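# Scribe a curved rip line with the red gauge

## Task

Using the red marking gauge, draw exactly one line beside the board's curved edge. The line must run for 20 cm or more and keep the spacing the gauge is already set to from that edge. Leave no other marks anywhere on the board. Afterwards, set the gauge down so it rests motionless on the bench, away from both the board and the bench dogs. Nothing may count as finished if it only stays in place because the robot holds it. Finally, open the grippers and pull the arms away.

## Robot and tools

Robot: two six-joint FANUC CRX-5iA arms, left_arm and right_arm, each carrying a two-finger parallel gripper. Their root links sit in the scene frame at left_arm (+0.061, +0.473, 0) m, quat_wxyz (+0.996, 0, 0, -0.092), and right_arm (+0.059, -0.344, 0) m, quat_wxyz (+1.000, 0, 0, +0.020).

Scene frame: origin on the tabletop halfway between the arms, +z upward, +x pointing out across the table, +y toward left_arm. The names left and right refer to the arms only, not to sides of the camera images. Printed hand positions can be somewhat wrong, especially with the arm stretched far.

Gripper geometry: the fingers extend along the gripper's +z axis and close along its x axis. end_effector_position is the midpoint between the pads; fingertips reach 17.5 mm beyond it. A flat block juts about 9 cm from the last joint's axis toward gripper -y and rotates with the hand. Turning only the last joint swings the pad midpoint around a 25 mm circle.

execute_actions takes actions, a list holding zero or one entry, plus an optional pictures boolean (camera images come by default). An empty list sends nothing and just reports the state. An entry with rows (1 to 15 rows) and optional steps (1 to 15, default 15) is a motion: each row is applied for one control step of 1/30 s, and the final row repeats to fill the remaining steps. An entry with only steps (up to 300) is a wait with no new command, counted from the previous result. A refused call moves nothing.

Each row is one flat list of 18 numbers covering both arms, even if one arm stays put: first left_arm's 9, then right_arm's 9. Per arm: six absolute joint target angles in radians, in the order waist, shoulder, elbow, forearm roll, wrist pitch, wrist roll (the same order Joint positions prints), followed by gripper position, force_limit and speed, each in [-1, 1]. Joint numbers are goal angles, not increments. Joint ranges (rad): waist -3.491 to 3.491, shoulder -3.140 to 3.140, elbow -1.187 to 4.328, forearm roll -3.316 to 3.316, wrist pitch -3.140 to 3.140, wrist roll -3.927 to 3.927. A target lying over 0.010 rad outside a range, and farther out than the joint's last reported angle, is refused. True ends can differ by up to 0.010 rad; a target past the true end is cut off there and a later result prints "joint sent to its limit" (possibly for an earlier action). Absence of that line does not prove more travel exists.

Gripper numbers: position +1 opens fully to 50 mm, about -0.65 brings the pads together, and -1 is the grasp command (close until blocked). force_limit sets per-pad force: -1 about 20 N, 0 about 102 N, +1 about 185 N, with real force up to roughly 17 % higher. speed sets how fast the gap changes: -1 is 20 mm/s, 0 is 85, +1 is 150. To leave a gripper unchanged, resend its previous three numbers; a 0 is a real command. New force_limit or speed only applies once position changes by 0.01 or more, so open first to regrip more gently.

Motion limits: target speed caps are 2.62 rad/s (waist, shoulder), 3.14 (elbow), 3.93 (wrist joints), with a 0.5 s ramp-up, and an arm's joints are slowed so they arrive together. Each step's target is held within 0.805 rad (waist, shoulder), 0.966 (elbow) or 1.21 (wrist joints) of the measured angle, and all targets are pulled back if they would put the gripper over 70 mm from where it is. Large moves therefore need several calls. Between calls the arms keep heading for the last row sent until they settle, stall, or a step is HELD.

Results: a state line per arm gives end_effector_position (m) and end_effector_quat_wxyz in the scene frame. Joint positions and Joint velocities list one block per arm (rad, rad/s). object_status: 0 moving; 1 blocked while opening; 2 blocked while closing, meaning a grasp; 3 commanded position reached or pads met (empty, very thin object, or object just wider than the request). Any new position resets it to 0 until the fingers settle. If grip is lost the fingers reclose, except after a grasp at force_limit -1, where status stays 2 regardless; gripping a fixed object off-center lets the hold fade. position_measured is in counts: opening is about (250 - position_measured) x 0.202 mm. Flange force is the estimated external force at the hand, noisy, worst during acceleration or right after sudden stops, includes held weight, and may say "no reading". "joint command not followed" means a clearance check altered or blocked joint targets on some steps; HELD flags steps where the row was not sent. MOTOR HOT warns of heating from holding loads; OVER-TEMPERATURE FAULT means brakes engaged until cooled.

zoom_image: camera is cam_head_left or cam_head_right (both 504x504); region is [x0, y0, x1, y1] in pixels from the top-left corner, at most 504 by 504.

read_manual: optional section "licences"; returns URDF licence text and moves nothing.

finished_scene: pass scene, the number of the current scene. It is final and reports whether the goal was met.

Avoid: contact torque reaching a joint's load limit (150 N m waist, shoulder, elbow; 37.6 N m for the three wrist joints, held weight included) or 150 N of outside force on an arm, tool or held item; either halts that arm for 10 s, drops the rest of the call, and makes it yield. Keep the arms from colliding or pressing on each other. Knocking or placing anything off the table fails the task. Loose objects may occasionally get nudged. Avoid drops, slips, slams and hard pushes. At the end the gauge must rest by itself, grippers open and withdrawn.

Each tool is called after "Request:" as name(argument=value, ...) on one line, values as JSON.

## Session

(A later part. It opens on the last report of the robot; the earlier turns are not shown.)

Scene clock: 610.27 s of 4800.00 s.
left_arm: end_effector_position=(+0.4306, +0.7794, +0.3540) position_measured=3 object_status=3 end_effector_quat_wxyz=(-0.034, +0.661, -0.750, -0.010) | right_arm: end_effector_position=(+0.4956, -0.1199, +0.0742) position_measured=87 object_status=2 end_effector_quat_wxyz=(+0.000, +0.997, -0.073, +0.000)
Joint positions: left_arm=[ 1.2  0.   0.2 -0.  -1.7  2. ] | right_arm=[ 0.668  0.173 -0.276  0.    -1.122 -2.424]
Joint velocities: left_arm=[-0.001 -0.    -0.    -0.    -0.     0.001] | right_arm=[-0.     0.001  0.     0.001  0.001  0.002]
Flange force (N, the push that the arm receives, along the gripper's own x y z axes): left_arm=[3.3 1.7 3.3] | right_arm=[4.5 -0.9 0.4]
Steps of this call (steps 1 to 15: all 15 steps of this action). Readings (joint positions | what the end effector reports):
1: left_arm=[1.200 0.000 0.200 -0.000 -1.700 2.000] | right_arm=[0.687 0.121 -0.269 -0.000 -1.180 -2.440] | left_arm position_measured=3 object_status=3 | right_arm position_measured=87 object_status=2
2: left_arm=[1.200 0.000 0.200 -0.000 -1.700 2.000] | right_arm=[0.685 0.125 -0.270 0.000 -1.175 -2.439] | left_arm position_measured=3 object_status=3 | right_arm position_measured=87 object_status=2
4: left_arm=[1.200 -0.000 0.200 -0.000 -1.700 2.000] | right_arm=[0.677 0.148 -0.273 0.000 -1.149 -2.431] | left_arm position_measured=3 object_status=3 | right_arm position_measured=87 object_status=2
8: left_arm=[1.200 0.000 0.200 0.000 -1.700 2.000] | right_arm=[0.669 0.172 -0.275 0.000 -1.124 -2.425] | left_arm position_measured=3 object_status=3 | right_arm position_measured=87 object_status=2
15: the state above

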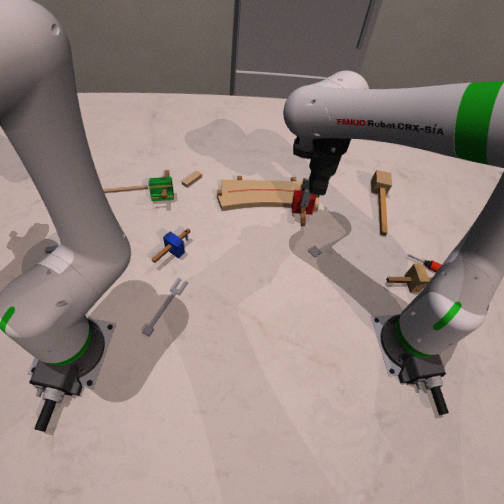

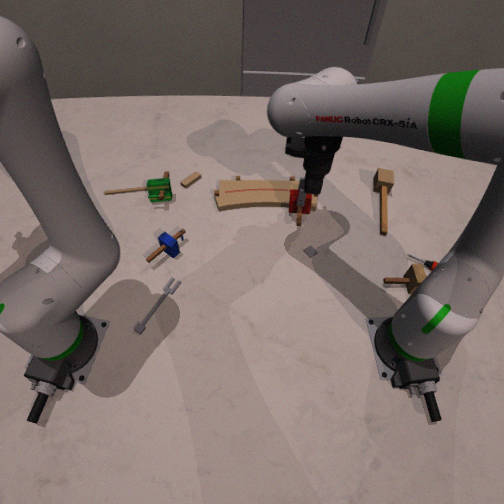

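Request:
execute_actions(actions=[{"rows":[[1.2,0,0.2,0,-1.7,2,1,0,0,0.6869,0.12,-0.27,0,-1.1808,-2.44,-1,0,0]],"steps":12}], pictures=false)

Request:
execute_actions(actions=[{"rows":[[1.2,0,0.2,0,-1.7,2,1,0,0,1.0753,0.061,-0.359,0,-1.1508,-2.686,-1,0,0]],"steps":15}], pictures=false)

Request:
execute_actions(actions=[{"steps":15}], pictures=false)

Request:
execute_actions(actions=[{"rows":[[1.2,0,0.2,0,-1.7,2,1,0,0,1.0753,0.0954,-0.3926,0,-1.0828,-2.686,-1,0,0]],"steps":15}], pictures=false)

Request:
execute_actions(actions=[{"rows":[[1.2,0,0.2,0,-1.7,2,1,0,0,1.0753,0.0992,-0.3964,0,-1.0752,-2.686,-1,0,0]],"steps":15}])

Scene clock: 622.77 s of 4800.00 s.
left_arm: end_effector_position=(+0.4306, +0.7794, +0.3540) position_measured=3 object_status=3 end_effector_quat_wxyz=(-0.034, +0.661, -0.750, -0.010) | right_arm: end_effector_position=(+0.4833, -0.1194, +0.1004) position_measured=87 object_status=2 end_effector_quat_wxyz=(-0.000, +0.997, -0.071, -0.000)
Joint positions: left_arm=[ 1.2 -0.   0.2 -0.  -1.7  2. ] | right_arm=[ 0.687  0.12  -0.27  -0.    -1.181 -2.44 ]
Joint velocities: left_arm=[ 0.     0.001 -0.     0.     0.     0.001] | right_arm=[ 0.001 -0.004  0.001 -0.001 -0.005 -0.   ]
Flange force (N, the push that the arm receives, along the gripper's own x y z axes): left_arm=[2.0 0.3 2.5] | right_arm=[3.1 0.7 -1.8]
Steps of this call (steps 1 to 15: the robot went on to your last target; steps 16 to 90: nothing new was sent; then 9.10 s passed at rest; steps 91 to 102: all 12 steps of this action). Readings (joint positions | what the end effector reports):
91: left_arm=[1.200 0.000 0.200 -0.000 -1.700 2.000] | right_arm=[0.668 0.173 -0.276 -0.000 -1.122 -2.424] | left_arm position_measured=3 object_status=3 | right_arm position_measured=87 object_status=2
92: left_arm=[1.200 0.000 0.200 -0.000 -1.700 2.000] | right_arm=[0.669 0.169 -0.276 -0.000 -1.127 -2.425] | left_arm position_measured=3 object_status=3 | right_arm position_measured=87 object_status=2
94: left_arm=[1.200 0.000 0.200 -0.000 -1.700 2.000] | right_arm=[0.678 0.145 -0.273 -0.000 -1.153 -2.432] | left_arm position_measured=3 object_status=3 | right_arm position_measured=87 object_status=2
98: left_arm=[1.200 0.000 0.200 -0.000 -1.700 2.000] | right_arm=[0.686 0.122 -0.270 -0.000 -1.179 -2.439] | left_arm position_measured=3 object_status=3 | right_arm position_measured=87 object_status=2
102: the state above

Scene clock: 623.27 s of 4800.00 s.
left_arm: end_effector_position=(+0.4306, +0.7794, +0.3540) position_measured=3 object_status=3 end_effector_quat_wxyz=(-0.034, +0.661, -0.750, -0.010) | right_arm: end_effector_position=(+0.3807, -0.0154, +0.0923) position_measured=87 object_status=2 end_effector_quat_wxyz=(-0.000, +1.000, -0.011, -0.000)
Joint positions: left_arm=[ 1.2 -0.   0.2 -0.  -1.7  2. ] | right_arm=[ 1.017  0.07  -0.346 -0.    -1.155 -2.649]
Joint velocities: left_arm=[-0.001 -0.001  0.001 -0.    -0.    -0.001] | right_arm=[ 0.658 -0.1   -0.145  0.     0.048 -0.412]
Flange force (N, the push that the arm receives, along the gripper's own x y z axes): left_arm=[4.0 2.3 4.0] | right_arm=[-5.0 -7.0 -0.5]
Steps of this call (steps 1 to 15: all 15 steps of this action). Readings (joint positions | what the end effector reports):
1: left_arm=[1.200 0.000 0.200 -0.000 -1.700 2.000] | right_arm=[0.687 0.120 -0.270 -0.000 -1.181 -2.440] | left_arm position_measured=3 object_status=3 | right_arm position_measured=87 object_status=2
2: left_arm=[1.200 0.000 0.200 -0.000 -1.700 2.000] | right_arm=[0.692 0.119 -0.272 -0.000 -1.180 -2.443] | left_arm position_measured=3 object_status=3 | right_arm position_measured=87 object_status=2
4: left_arm=[1.200 0.000 0.200 -0.000 -1.700 2.000] | right_arm=[0.719 0.115 -0.279 -0.000 -1.177 -2.460] | left_arm position_measured=3 object_status=3 | right_arm position_measured=87 object_status=2
8: left_arm=[1.200 0.000 0.200 -0.000 -1.700 2.000] | right_arm=[0.827 0.099 -0.304 -0.000 -1.169 -2.529] | left_arm position_measured=3 object_status=3 | right_arm position_measured=87 object_status=2
15: the state above

Scene clock: 623.77 s of 4800.00 s.
left_arm: end_effector_position=(+0.4306, +0.7794, +0.3540) position_measured=3 object_status=3 end_effector_quat_wxyz=(-0.034, +0.661, -0.750, -0.010) | right_arm: end_effector_position=(+0.3599, -0.0010, +0.0909) position_measured=87 object_status=2 end_effector_quat_wxyz=(+0.000, +1.000, -0.000, +0.000)
Joint positions: left_arm=[ 1.2  0.   0.2 -0.  -1.7  2. ] | right_arm=[ 1.075  0.061 -0.359  0.    -1.151 -2.686]
Joint velocities: left_arm=[-0.     0.     0.     0.    -0.    -0.002] | right_arm=[ 0.001  0.    -0.    -0.001 -0.001 -0.001]
Flange force (N, the push that the arm receives, along the gripper's own x y z axes): left_arm=[2.6 0.4 3.2] | right_arm=[3.5 -2.0 -0.3]
Steps of this call (steps 1 to 15: the robot went on to your last target). Readings (joint positions | what the end effector reports):
1: left_arm=[1.200 0.000 0.200 0.000 -1.700 2.000] | right_arm=[1.037 0.067 -0.350 -0.000 -1.154 -2.661] | left_arm position_measured=3 object_status=3 | right_arm position_measured=87 object_status=2
2: left_arm=[1.200 0.000 0.200 -0.000 -1.700 2.000] | right_arm=[1.053 0.064 -0.354 -0.000 -1.152 -2.672] | left_arm position_measured=3 object_status=3 | right_arm position_measured=87 object_status=2
4: left_arm=[1.200 0.000 0.200 -0.000 -1.700 2.000] | right_arm=[1.071 0.062 -0.358 -0.000 -1.151 -2.683] | left_arm position_measured=3 object_status=3 | right_arm position_measured=87 object_status=2
8: left_arm=[1.200 0.000 0.200 -0.000 -1.700 2.000] | right_arm=[1.075 0.061 -0.359 0.000 -1.151 -2.686] | left_arm position_measured=3 object_status=3 | right_arm position_measured=87 object_status=2
15: the state above

Scene clock: 624.27 s of 4800.00 s.
left_arm: end_effector_position=(+0.4306, +0.7794, +0.3540) position_measured=3 object_status=3 end_effector_quat_wxyz=(-0.034, +0.661, -0.750, -0.010) | right_arm: end_effector_position=(+0.3605, +0.0001, +0.0636) position_measured=87 object_status=2 end_effector_quat_wxyz=(+0.000, +1.000, -0.000, +0.000)
Joint positions: left_arm=[ 1.2  0.   0.2 -0.  -1.7  2. ] | right_arm=[ 1.075  0.095 -0.393  0.    -1.083 -2.686]
Joint velocities: left_arm=[ 0.001  0.    -0.001 -0.     0.     0.002] | right_arm=[ 0.     0.    -0.002 -0.001  0.001 -0.001]
Flange force (N, the push that the arm receives, along the gripper's own x y z axes): left_arm=[1.8 0.8 1.2] | right_arm=[3.5 -0.2 -0.9]
Steps of this call (steps 1 to 15: all 15 steps of this action). Readings (joint positions | what the end effector reports):
1: left_arm=[1.200 0.000 0.200 -0.000 -1.700 2.000] | right_arm=[1.075 0.061 -0.359 0.000 -1.150 -2.686] | left_arm position_measured=3 object_status=3 | right_arm position_measured=87 object_status=2
2: left_arm=[1.200 0.000 0.200 -0.000 -1.700 2.000] | right_arm=[1.075 0.065 -0.363 0.000 -1.143 -2.686] | left_arm position_measured=3 object_status=3 | right_arm position_measured=87 object_status=2
4: left_arm=[1.200 0.000 0.200 0.000 -1.700 2.000] | right_arm=[1.075 0.081 -0.379 0.000 -1.111 -2.686] | left_arm position_measured=3 object_status=3 | right_arm position_measured=87 object_status=2
8: left_arm=[1.200 0.000 0.200 -0.000 -1.700 2.000] | right_arm=[1.075 0.094 -0.391 0.000 -1.085 -2.686] | left_arm position_measured=3 object_status=3 | right_arm position_measured=87 object_status=2
15: the state above

Scene clock: 624.77 s of 4800.00 s.
left_arm: end_effector_position=(+0.4306, +0.7794, +0.3540) position_measured=3 object_status=3 end_effector_quat_wxyz=(-0.034, +0.661, -0.750, -0.010) | right_arm: end_effector_position=(+0.3605, +0.0001, +0.0605) position_measured=87 object_status=2 end_effector_quat_wxyz=(-0.000, +1.000, -0.000, -0.000)
Joint positions: left_arm=[ 1.2  0.   0.2 -0.  -1.7  2. ] | right_arm=[ 1.075  0.099 -0.396 -0.    -1.075 -2.686]
Joint velocities: left_arm=[-0.001  0.002 -0.     0.     0.     0.001] | right_arm=[-0.  0. -0.  0. -0.  0.]
Flange force (N, the push that the arm receives, along the gripper's own x y z axes): left_arm=[2.4 0.9 2.5] | right_arm=[-4.1 15.1 -80.2]
Steps of this call (steps 1 to 15: all 15 steps of this action). Readings (joint positions | what the end effector reports):
1: left_arm=[1.200 0.000 0.200 -0.000 -1.700 2.000] | right_arm=[1.075 0.096 -0.393 0.000 -1.082 -2.686] | left_arm position_measured=3 object_status=3 | right_arm position_measured=87 object_status=2
2: left_arm=[1.200 0.000 0.200 -0.000 -1.700 2.000] | right_arm=[1.075 0.097 -0.394 0.000 -1.080 -2.686] | left_arm position_measured=3 object_status=3 | right_arm position_measured=87 object_status=2
4: left_arm=[1.200 0.000 0.200 -0.000 -1.700 2.000] | right_arm=[1.075 0.098 -0.395 -0.000 -1.077 -2.686] | left_arm position_measured=3 object_status=3 | right_arm position_measured=87 object_status=2
8: left_arm=[1.200 0.000 0.200 -0.000 -1.700 2.000] | right_arm=[1.075 0.099 -0.396 -0.000 -1.076 -2.686] | left_arm position_measured=3 object_status=3 | right_arm position_measured=87 object_status=2
15: the state above

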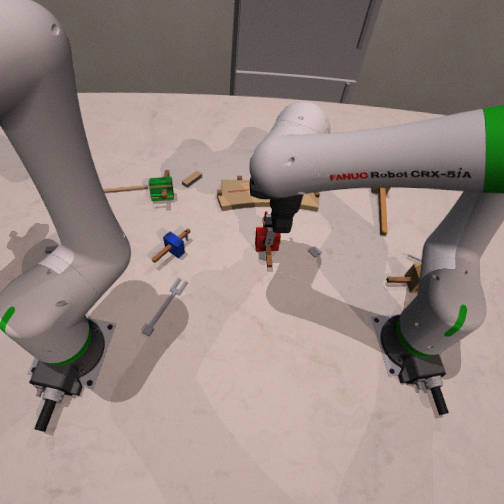

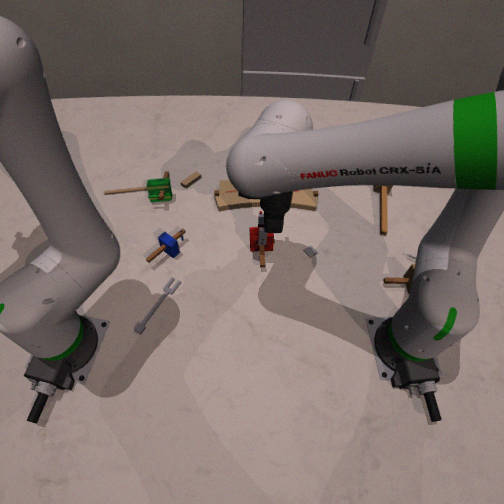

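Request:
execute_actions(actions=[{"rows":[[1.2,0,0.2,0,-1.7,2,1,0,0,1.0753,0.0975,-0.3947,0,-1.0786,-2.686,-1,0,0]],"steps":10}], pictures=false)

Request:
execute_actions(actions=[{"rows":[[1.2,0,0.2,0,-1.7,2,1,0,0,1.0753,0.0975,-0.3947,0,-1.0786,-2.686,1,0,0]],"steps":15}], pictures=false)

Request:
execute_actions(actions=[{"rows":[[1.2,0,0.2,0,-1.7,2,1,0,0,1.0753,0.0,-0.24,0,-1.3308,-2.686,1,0,0]],"steps":15}], pictures=false)

Request:
execute_actions(actions=[{"rows":[[1.2,0,0.2,0,-1.7,2,1,0,0,0.1,-0.1,0,0,-1.6,-2.686,1,0,0]],"steps":15}], pictures=false)

Request:
execute_actions(actions=[{"steps":40}])

Request:
zoom_image(camera="cam_head_right", region=[205,155,335,275])

Scene clock: 638.67 s of 4800.00 s.
left_arm: end_effector_position=(+0.4306, +0.7794, +0.3540) position_measured=3 object_status=3 end_effector_quat_wxyz=(-0.034, +0.661, -0.750, -0.010) | right_arm: end_effector_position=(+0.3605, +0.0001, +0.0618) position_measured=87 object_status=2 end_effector_quat_wxyz=(+0.000, +1.000, -0.000, -0.000)
Joint positions: left_arm=[ 1.2  0.   0.2 -0.  -1.7  2. ] | right_arm=[ 1.075  0.098 -0.395 -0.    -1.079 -2.686]
Joint velocities: left_arm=[-0.     0.001 -0.001 -0.     0.    -0.001] | right_arm=[-0.    -0.001  0.001  0.001 -0.001 -0.   ]
Flange force (N, the push that the arm receives, along the gripper's own x y z axes): left_arm=[2.8 1.7 3.1] | right_arm=[2.8 0.5 -1.5]
Steps of this call (steps 1 to 15: the robot went on to your last target; steps 16 to 90: nothing new was sent; then 10.57 s passed at rest; steps 91 to 100: all 10 steps of this action). Readings (joint positions | what the end effector reports):
91: left_arm=[1.200 0.000 0.200 -0.000 -1.700 2.000] | right_arm=[1.075 0.099 -0.396 -0.000 -1.075 -2.686] | left_arm position_measured=3 object_status=3 | right_arm position_measured=87 object_status=2
92: left_arm=[1.200 0.000 0.200 0.000 -1.700 2.000] | right_arm=[1.075 0.099 -0.396 0.000 -1.075 -2.686] | left_arm position_measured=3 object_status=3 | right_arm position_measured=87 object_status=2
94: left_arm=[1.200 0.000 0.200 0.000 -1.700 2.000] | right_arm=[1.075 0.098 -0.395 -0.000 -1.077 -2.686] | left_arm position_measured=3 object_status=3 | right_arm position_measured=87 object_status=2
98: left_arm=[1.200 0.000 0.200 -0.000 -1.700 2.000] | right_arm=[1.075 0.098 -0.395 0.000 -1.079 -2.686] | left_arm position_measured=3 object_status=3 | right_arm position_measured=87 object_status=2
100: the state above

Scene clock: 639.17 s of 4800.00 s.
left_arm: end_effector_position=(+0.4306, +0.7794, +0.3540) position_measured=3 object_status=3 end_effector_quat_wxyz=(-0.034, +0.661, -0.750, -0.010) | right_arm: end_effector_position=(+0.3605, +0.0001, +0.0619) position_measured=3 object_status=3 end_effector_quat_wxyz=(+0.000, +1.000, -0.000, -0.000)
Joint positions: left_arm=[ 1.2 -0.   0.2 -0.  -1.7  2. ] | right_arm=[ 1.075  0.098 -0.395  0.    -1.079 -2.686]
Joint velocities: left_arm=[-0.    -0.001  0.001 -0.001 -0.    -0.002] | right_arm=[ 0. -0.  0.  0. -0.  0.]
Flange force (N, the push that the arm receives, along the gripper's own x y z axes): left_arm=[2.9 0.2 3.8] | right_arm=[4.5 -0.5 -2.2]
Steps of this call (steps 1 to 15: all 15 steps of this action). Readings (joint positions | what the end effector reports):
1: left_arm=[1.200 0.000 0.200 -0.000 -1.700 2.000] | right_arm=[1.075 0.098 -0.395 -0.000 -1.079 -2.686] | left_arm position_measured=3 object_status=3 | right_arm position_measured=76 object_status=0
2: left_arm=[1.200 0.000 0.200 -0.000 -1.700 2.000] | right_arm=[1.075 0.098 -0.395 -0.000 -1.079 -2.686] | left_arm position_measured=3 object_status=3 | right_arm position_measured=62 object_status=0
4: left_arm=[1.200 0.000 0.200 -0.000 -1.700 2.000] | right_arm=[1.075 0.098 -0.395 -0.000 -1.079 -2.686] | left_arm position_measured=3 object_status=3 | right_arm position_measured=34 object_status=0
8: left_arm=[1.200 0.000 0.200 0.000 -1.700 2.000] | right_arm=[1.075 0.098 -0.395 0.000 -1.079 -2.686] | left_arm position_measured=3 object_status=3 | right_arm position_measured=3 object_status=0
15: the state above

Scene clock: 639.67 s of 4800.00 s.
left_arm: end_effector_position=(+0.4306, +0.7794, +0.3540) position_measured=3 object_status=3 end_effector_quat_wxyz=(-0.034, +0.661, -0.750, -0.010) | right_arm: end_effector_position=(+0.3599, -0.0010, +0.1643) position_measured=3 object_status=3 end_effector_quat_wxyz=(+0.000, +1.000, -0.000, -0.000)
Joint positions: left_arm=[ 1.2 -0.   0.2 -0.  -1.7  2. ] | right_arm=[ 1.075  0.    -0.241  0.    -1.33  -2.686]
Joint velocities: left_arm=[-0.     0.001  0.    -0.001 -0.    -0.   ] | right_arm=[ 0.001 -0.006  0.009  0.    -0.012 -0.   ]
Flange force (N, the push that the arm receives, along the gripper's own x y z axes): left_arm=[2.4 0.1 3.3] | right_arm=[1.6 1.1 -1.0]
Steps of this call (steps 1 to 15: all 15 steps of this action). Readings (joint positions | what the end effector reports):
1: left_arm=[1.200 0.000 0.200 -0.000 -1.700 2.000] | right_arm=[1.075 0.097 -0.394 -0.000 -1.080 -2.686] | left_arm position_measured=3 object_status=3 | right_arm position_measured=3 object_status=3
2: left_arm=[1.200 0.000 0.200 -0.000 -1.700 2.000] | right_arm=[1.075 0.095 -0.390 0.000 -1.087 -2.686] | left_arm position_measured=3 object_status=3 | right_arm position_measured=3 object_status=3
4: left_arm=[1.200 0.000 0.200 -0.000 -1.700 2.000] | right_arm=[1.075 0.079 -0.365 0.000 -1.127 -2.686] | left_arm position_measured=3 object_status=3 | right_arm position_measured=3 object_status=3
8: left_arm=[1.200 0.000 0.200 -0.000 -1.700 2.000] | right_arm=[1.075 0.027 -0.283 -0.000 -1.260 -2.686] | left_arm position_measured=3 object_status=3 | right_arm position_measured=3 object_status=3
15: the state above

Scene clock: 640.17 s of 4800.00 s.
left_arm: end_effector_position=(+0.4306, +0.7794, +0.3540) position_measured=3 object_status=3 end_effector_quat_wxyz=(-0.034, +0.661, -0.750, -0.010) | right_arm: end_effector_position=(+0.4542, -0.1103, +0.2156) position_measured=3 object_status=3 end_effector_quat_wxyz=(-0.010, +0.987, -0.159, +0.007)
Joint positions: left_arm=[ 1.2  0.   0.2 -0.  -1.7  2. ] | right_arm=[ 0.757 -0.035 -0.156 -0.    -1.425 -2.686]
Joint velocities: left_arm=[ 0.001 -0.002  0.    -0.001 -0.    -0.002] | right_arm=[-0.772 -0.076  0.184  0.001 -0.203  0.   ]
Flange force (N, the push that the arm receives, along the gripper's own x y z axes): left_arm=[2.9 0.3 2.9] | right_arm=[4.7 -0.2 -3.1]
Steps of this call (steps 1 to 15: all 15 steps of this action). Readings (joint positions | what the end effector reports):
1: left_arm=[1.200 0.000 0.200 -0.000 -1.700 2.000] | right_arm=[1.075 0.000 -0.240 0.000 -1.331 -2.686] | left_arm position_measured=3 object_status=3 | right_arm position_measured=3 object_status=3
2: left_arm=[1.200 0.000 0.200 -0.000 -1.700 2.000] | right_arm=[1.071 -0.000 -0.239 0.000 -1.332 -2.686] | left_arm position_measured=3 object_status=3 | right_arm position_measured=3 object_status=3
4: left_arm=[1.200 0.000 0.200 -0.000 -1.700 2.000] | right_arm=[1.044 -0.004 -0.230 -0.000 -1.342 -2.686] | left_arm position_measured=3 object_status=3 | right_arm position_measured=3 object_status=3
8: left_arm=[1.200 0.000 0.200 -0.000 -1.700 2.000] | right_arm=[0.940 -0.016 -0.201 0.000 -1.375 -2.686] | left_arm position_measured=3 object_status=3 | right_arm position_measured=3 object_status=3
15: the state above

Scene clock: 641.50 s of 4800.00 s.
left_arm: end_effector_position=(+0.4306, +0.7794, +0.3540) position_measured=3 object_status=3 end_effector_quat_wxyz=(-0.034, +0.661, -0.750, -0.010) | right_arm: end_effector_position=(+0.5043, -0.4014, +0.3103) position_measured=3 object_status=3 end_effector_quat_wxyz=(-0.021, +0.883, -0.468, +0.029)
Joint positions: left_arm=[ 1.2  0.   0.2 -0.  -1.7  2. ] | right_arm=[ 0.1   -0.1   -0.    -0.    -1.6   -2.686]
Joint velocities: left_arm=[-0.001 -0.001  0.     0.    -0.    -0.   ] | right_arm=[-0.  0. -0.  0.  0. -0.]
Flange force (N, the push that the arm receives, along the gripper's own x y z axes): left_arm=[2.5 2.1 3.2] | right_arm=[4.7 -0.7 -2.6]
Steps of this call (steps 1 to 40: the robot went on to your last target). Readings (joint positions | what the end effector reports):
1: left_arm=[1.200 0.000 0.200 0.000 -1.700 2.000] | right_arm=[0.731 -0.038 -0.150 -0.000 -1.432 -2.686] | left_arm position_measured=3 object_status=3 | right_arm position_measured=3 object_status=3
2: left_arm=[1.200 0.000 0.200 -0.000 -1.700 2.000] | right_arm=[0.705 -0.040 -0.143 -0.000 -1.439 -2.686] | left_arm position_measured=3 object_status=3 | right_arm position_measured=3 object_status=3
4: left_arm=[1.200 0.000 0.200 0.000 -1.700 2.000] | right_arm=[0.652 -0.045 -0.131 -0.000 -1.453 -2.686] | left_arm position_measured=3 object_status=3 | right_arm position_measured=3 object_status=3
8: left_arm=[1.200 0.000 0.200 -0.000 -1.700 2.000] | right_arm=[0.548 -0.056 -0.106 -0.000 -1.481 -2.686] | left_arm position_measured=3 object_status=3 | right_arm position_measured=3 object_status=3
40: the state above

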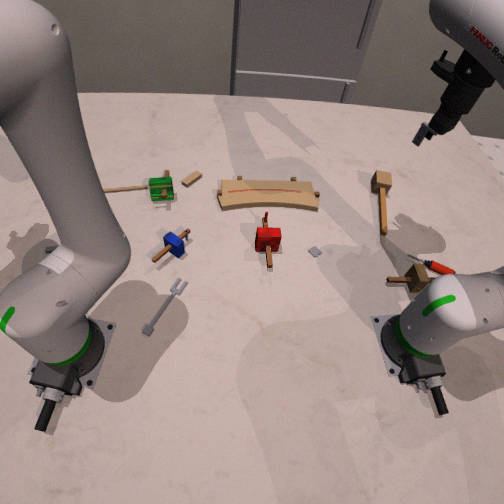

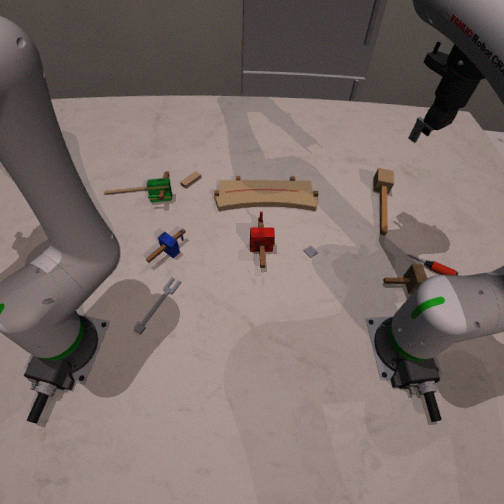

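Region (205, 155, 335, 275) of cam_head_right's 504x504 image, scaled by 3.877, with more detail than that image has; it fills the top 465 rows of this view, and the rest is white.

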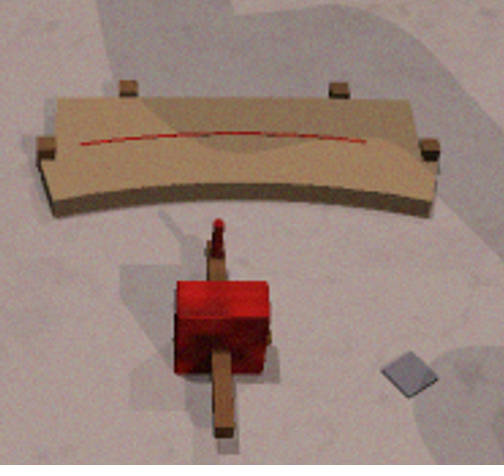

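Request:
finished_scene(scene=2)

The scene is finished: the task was done.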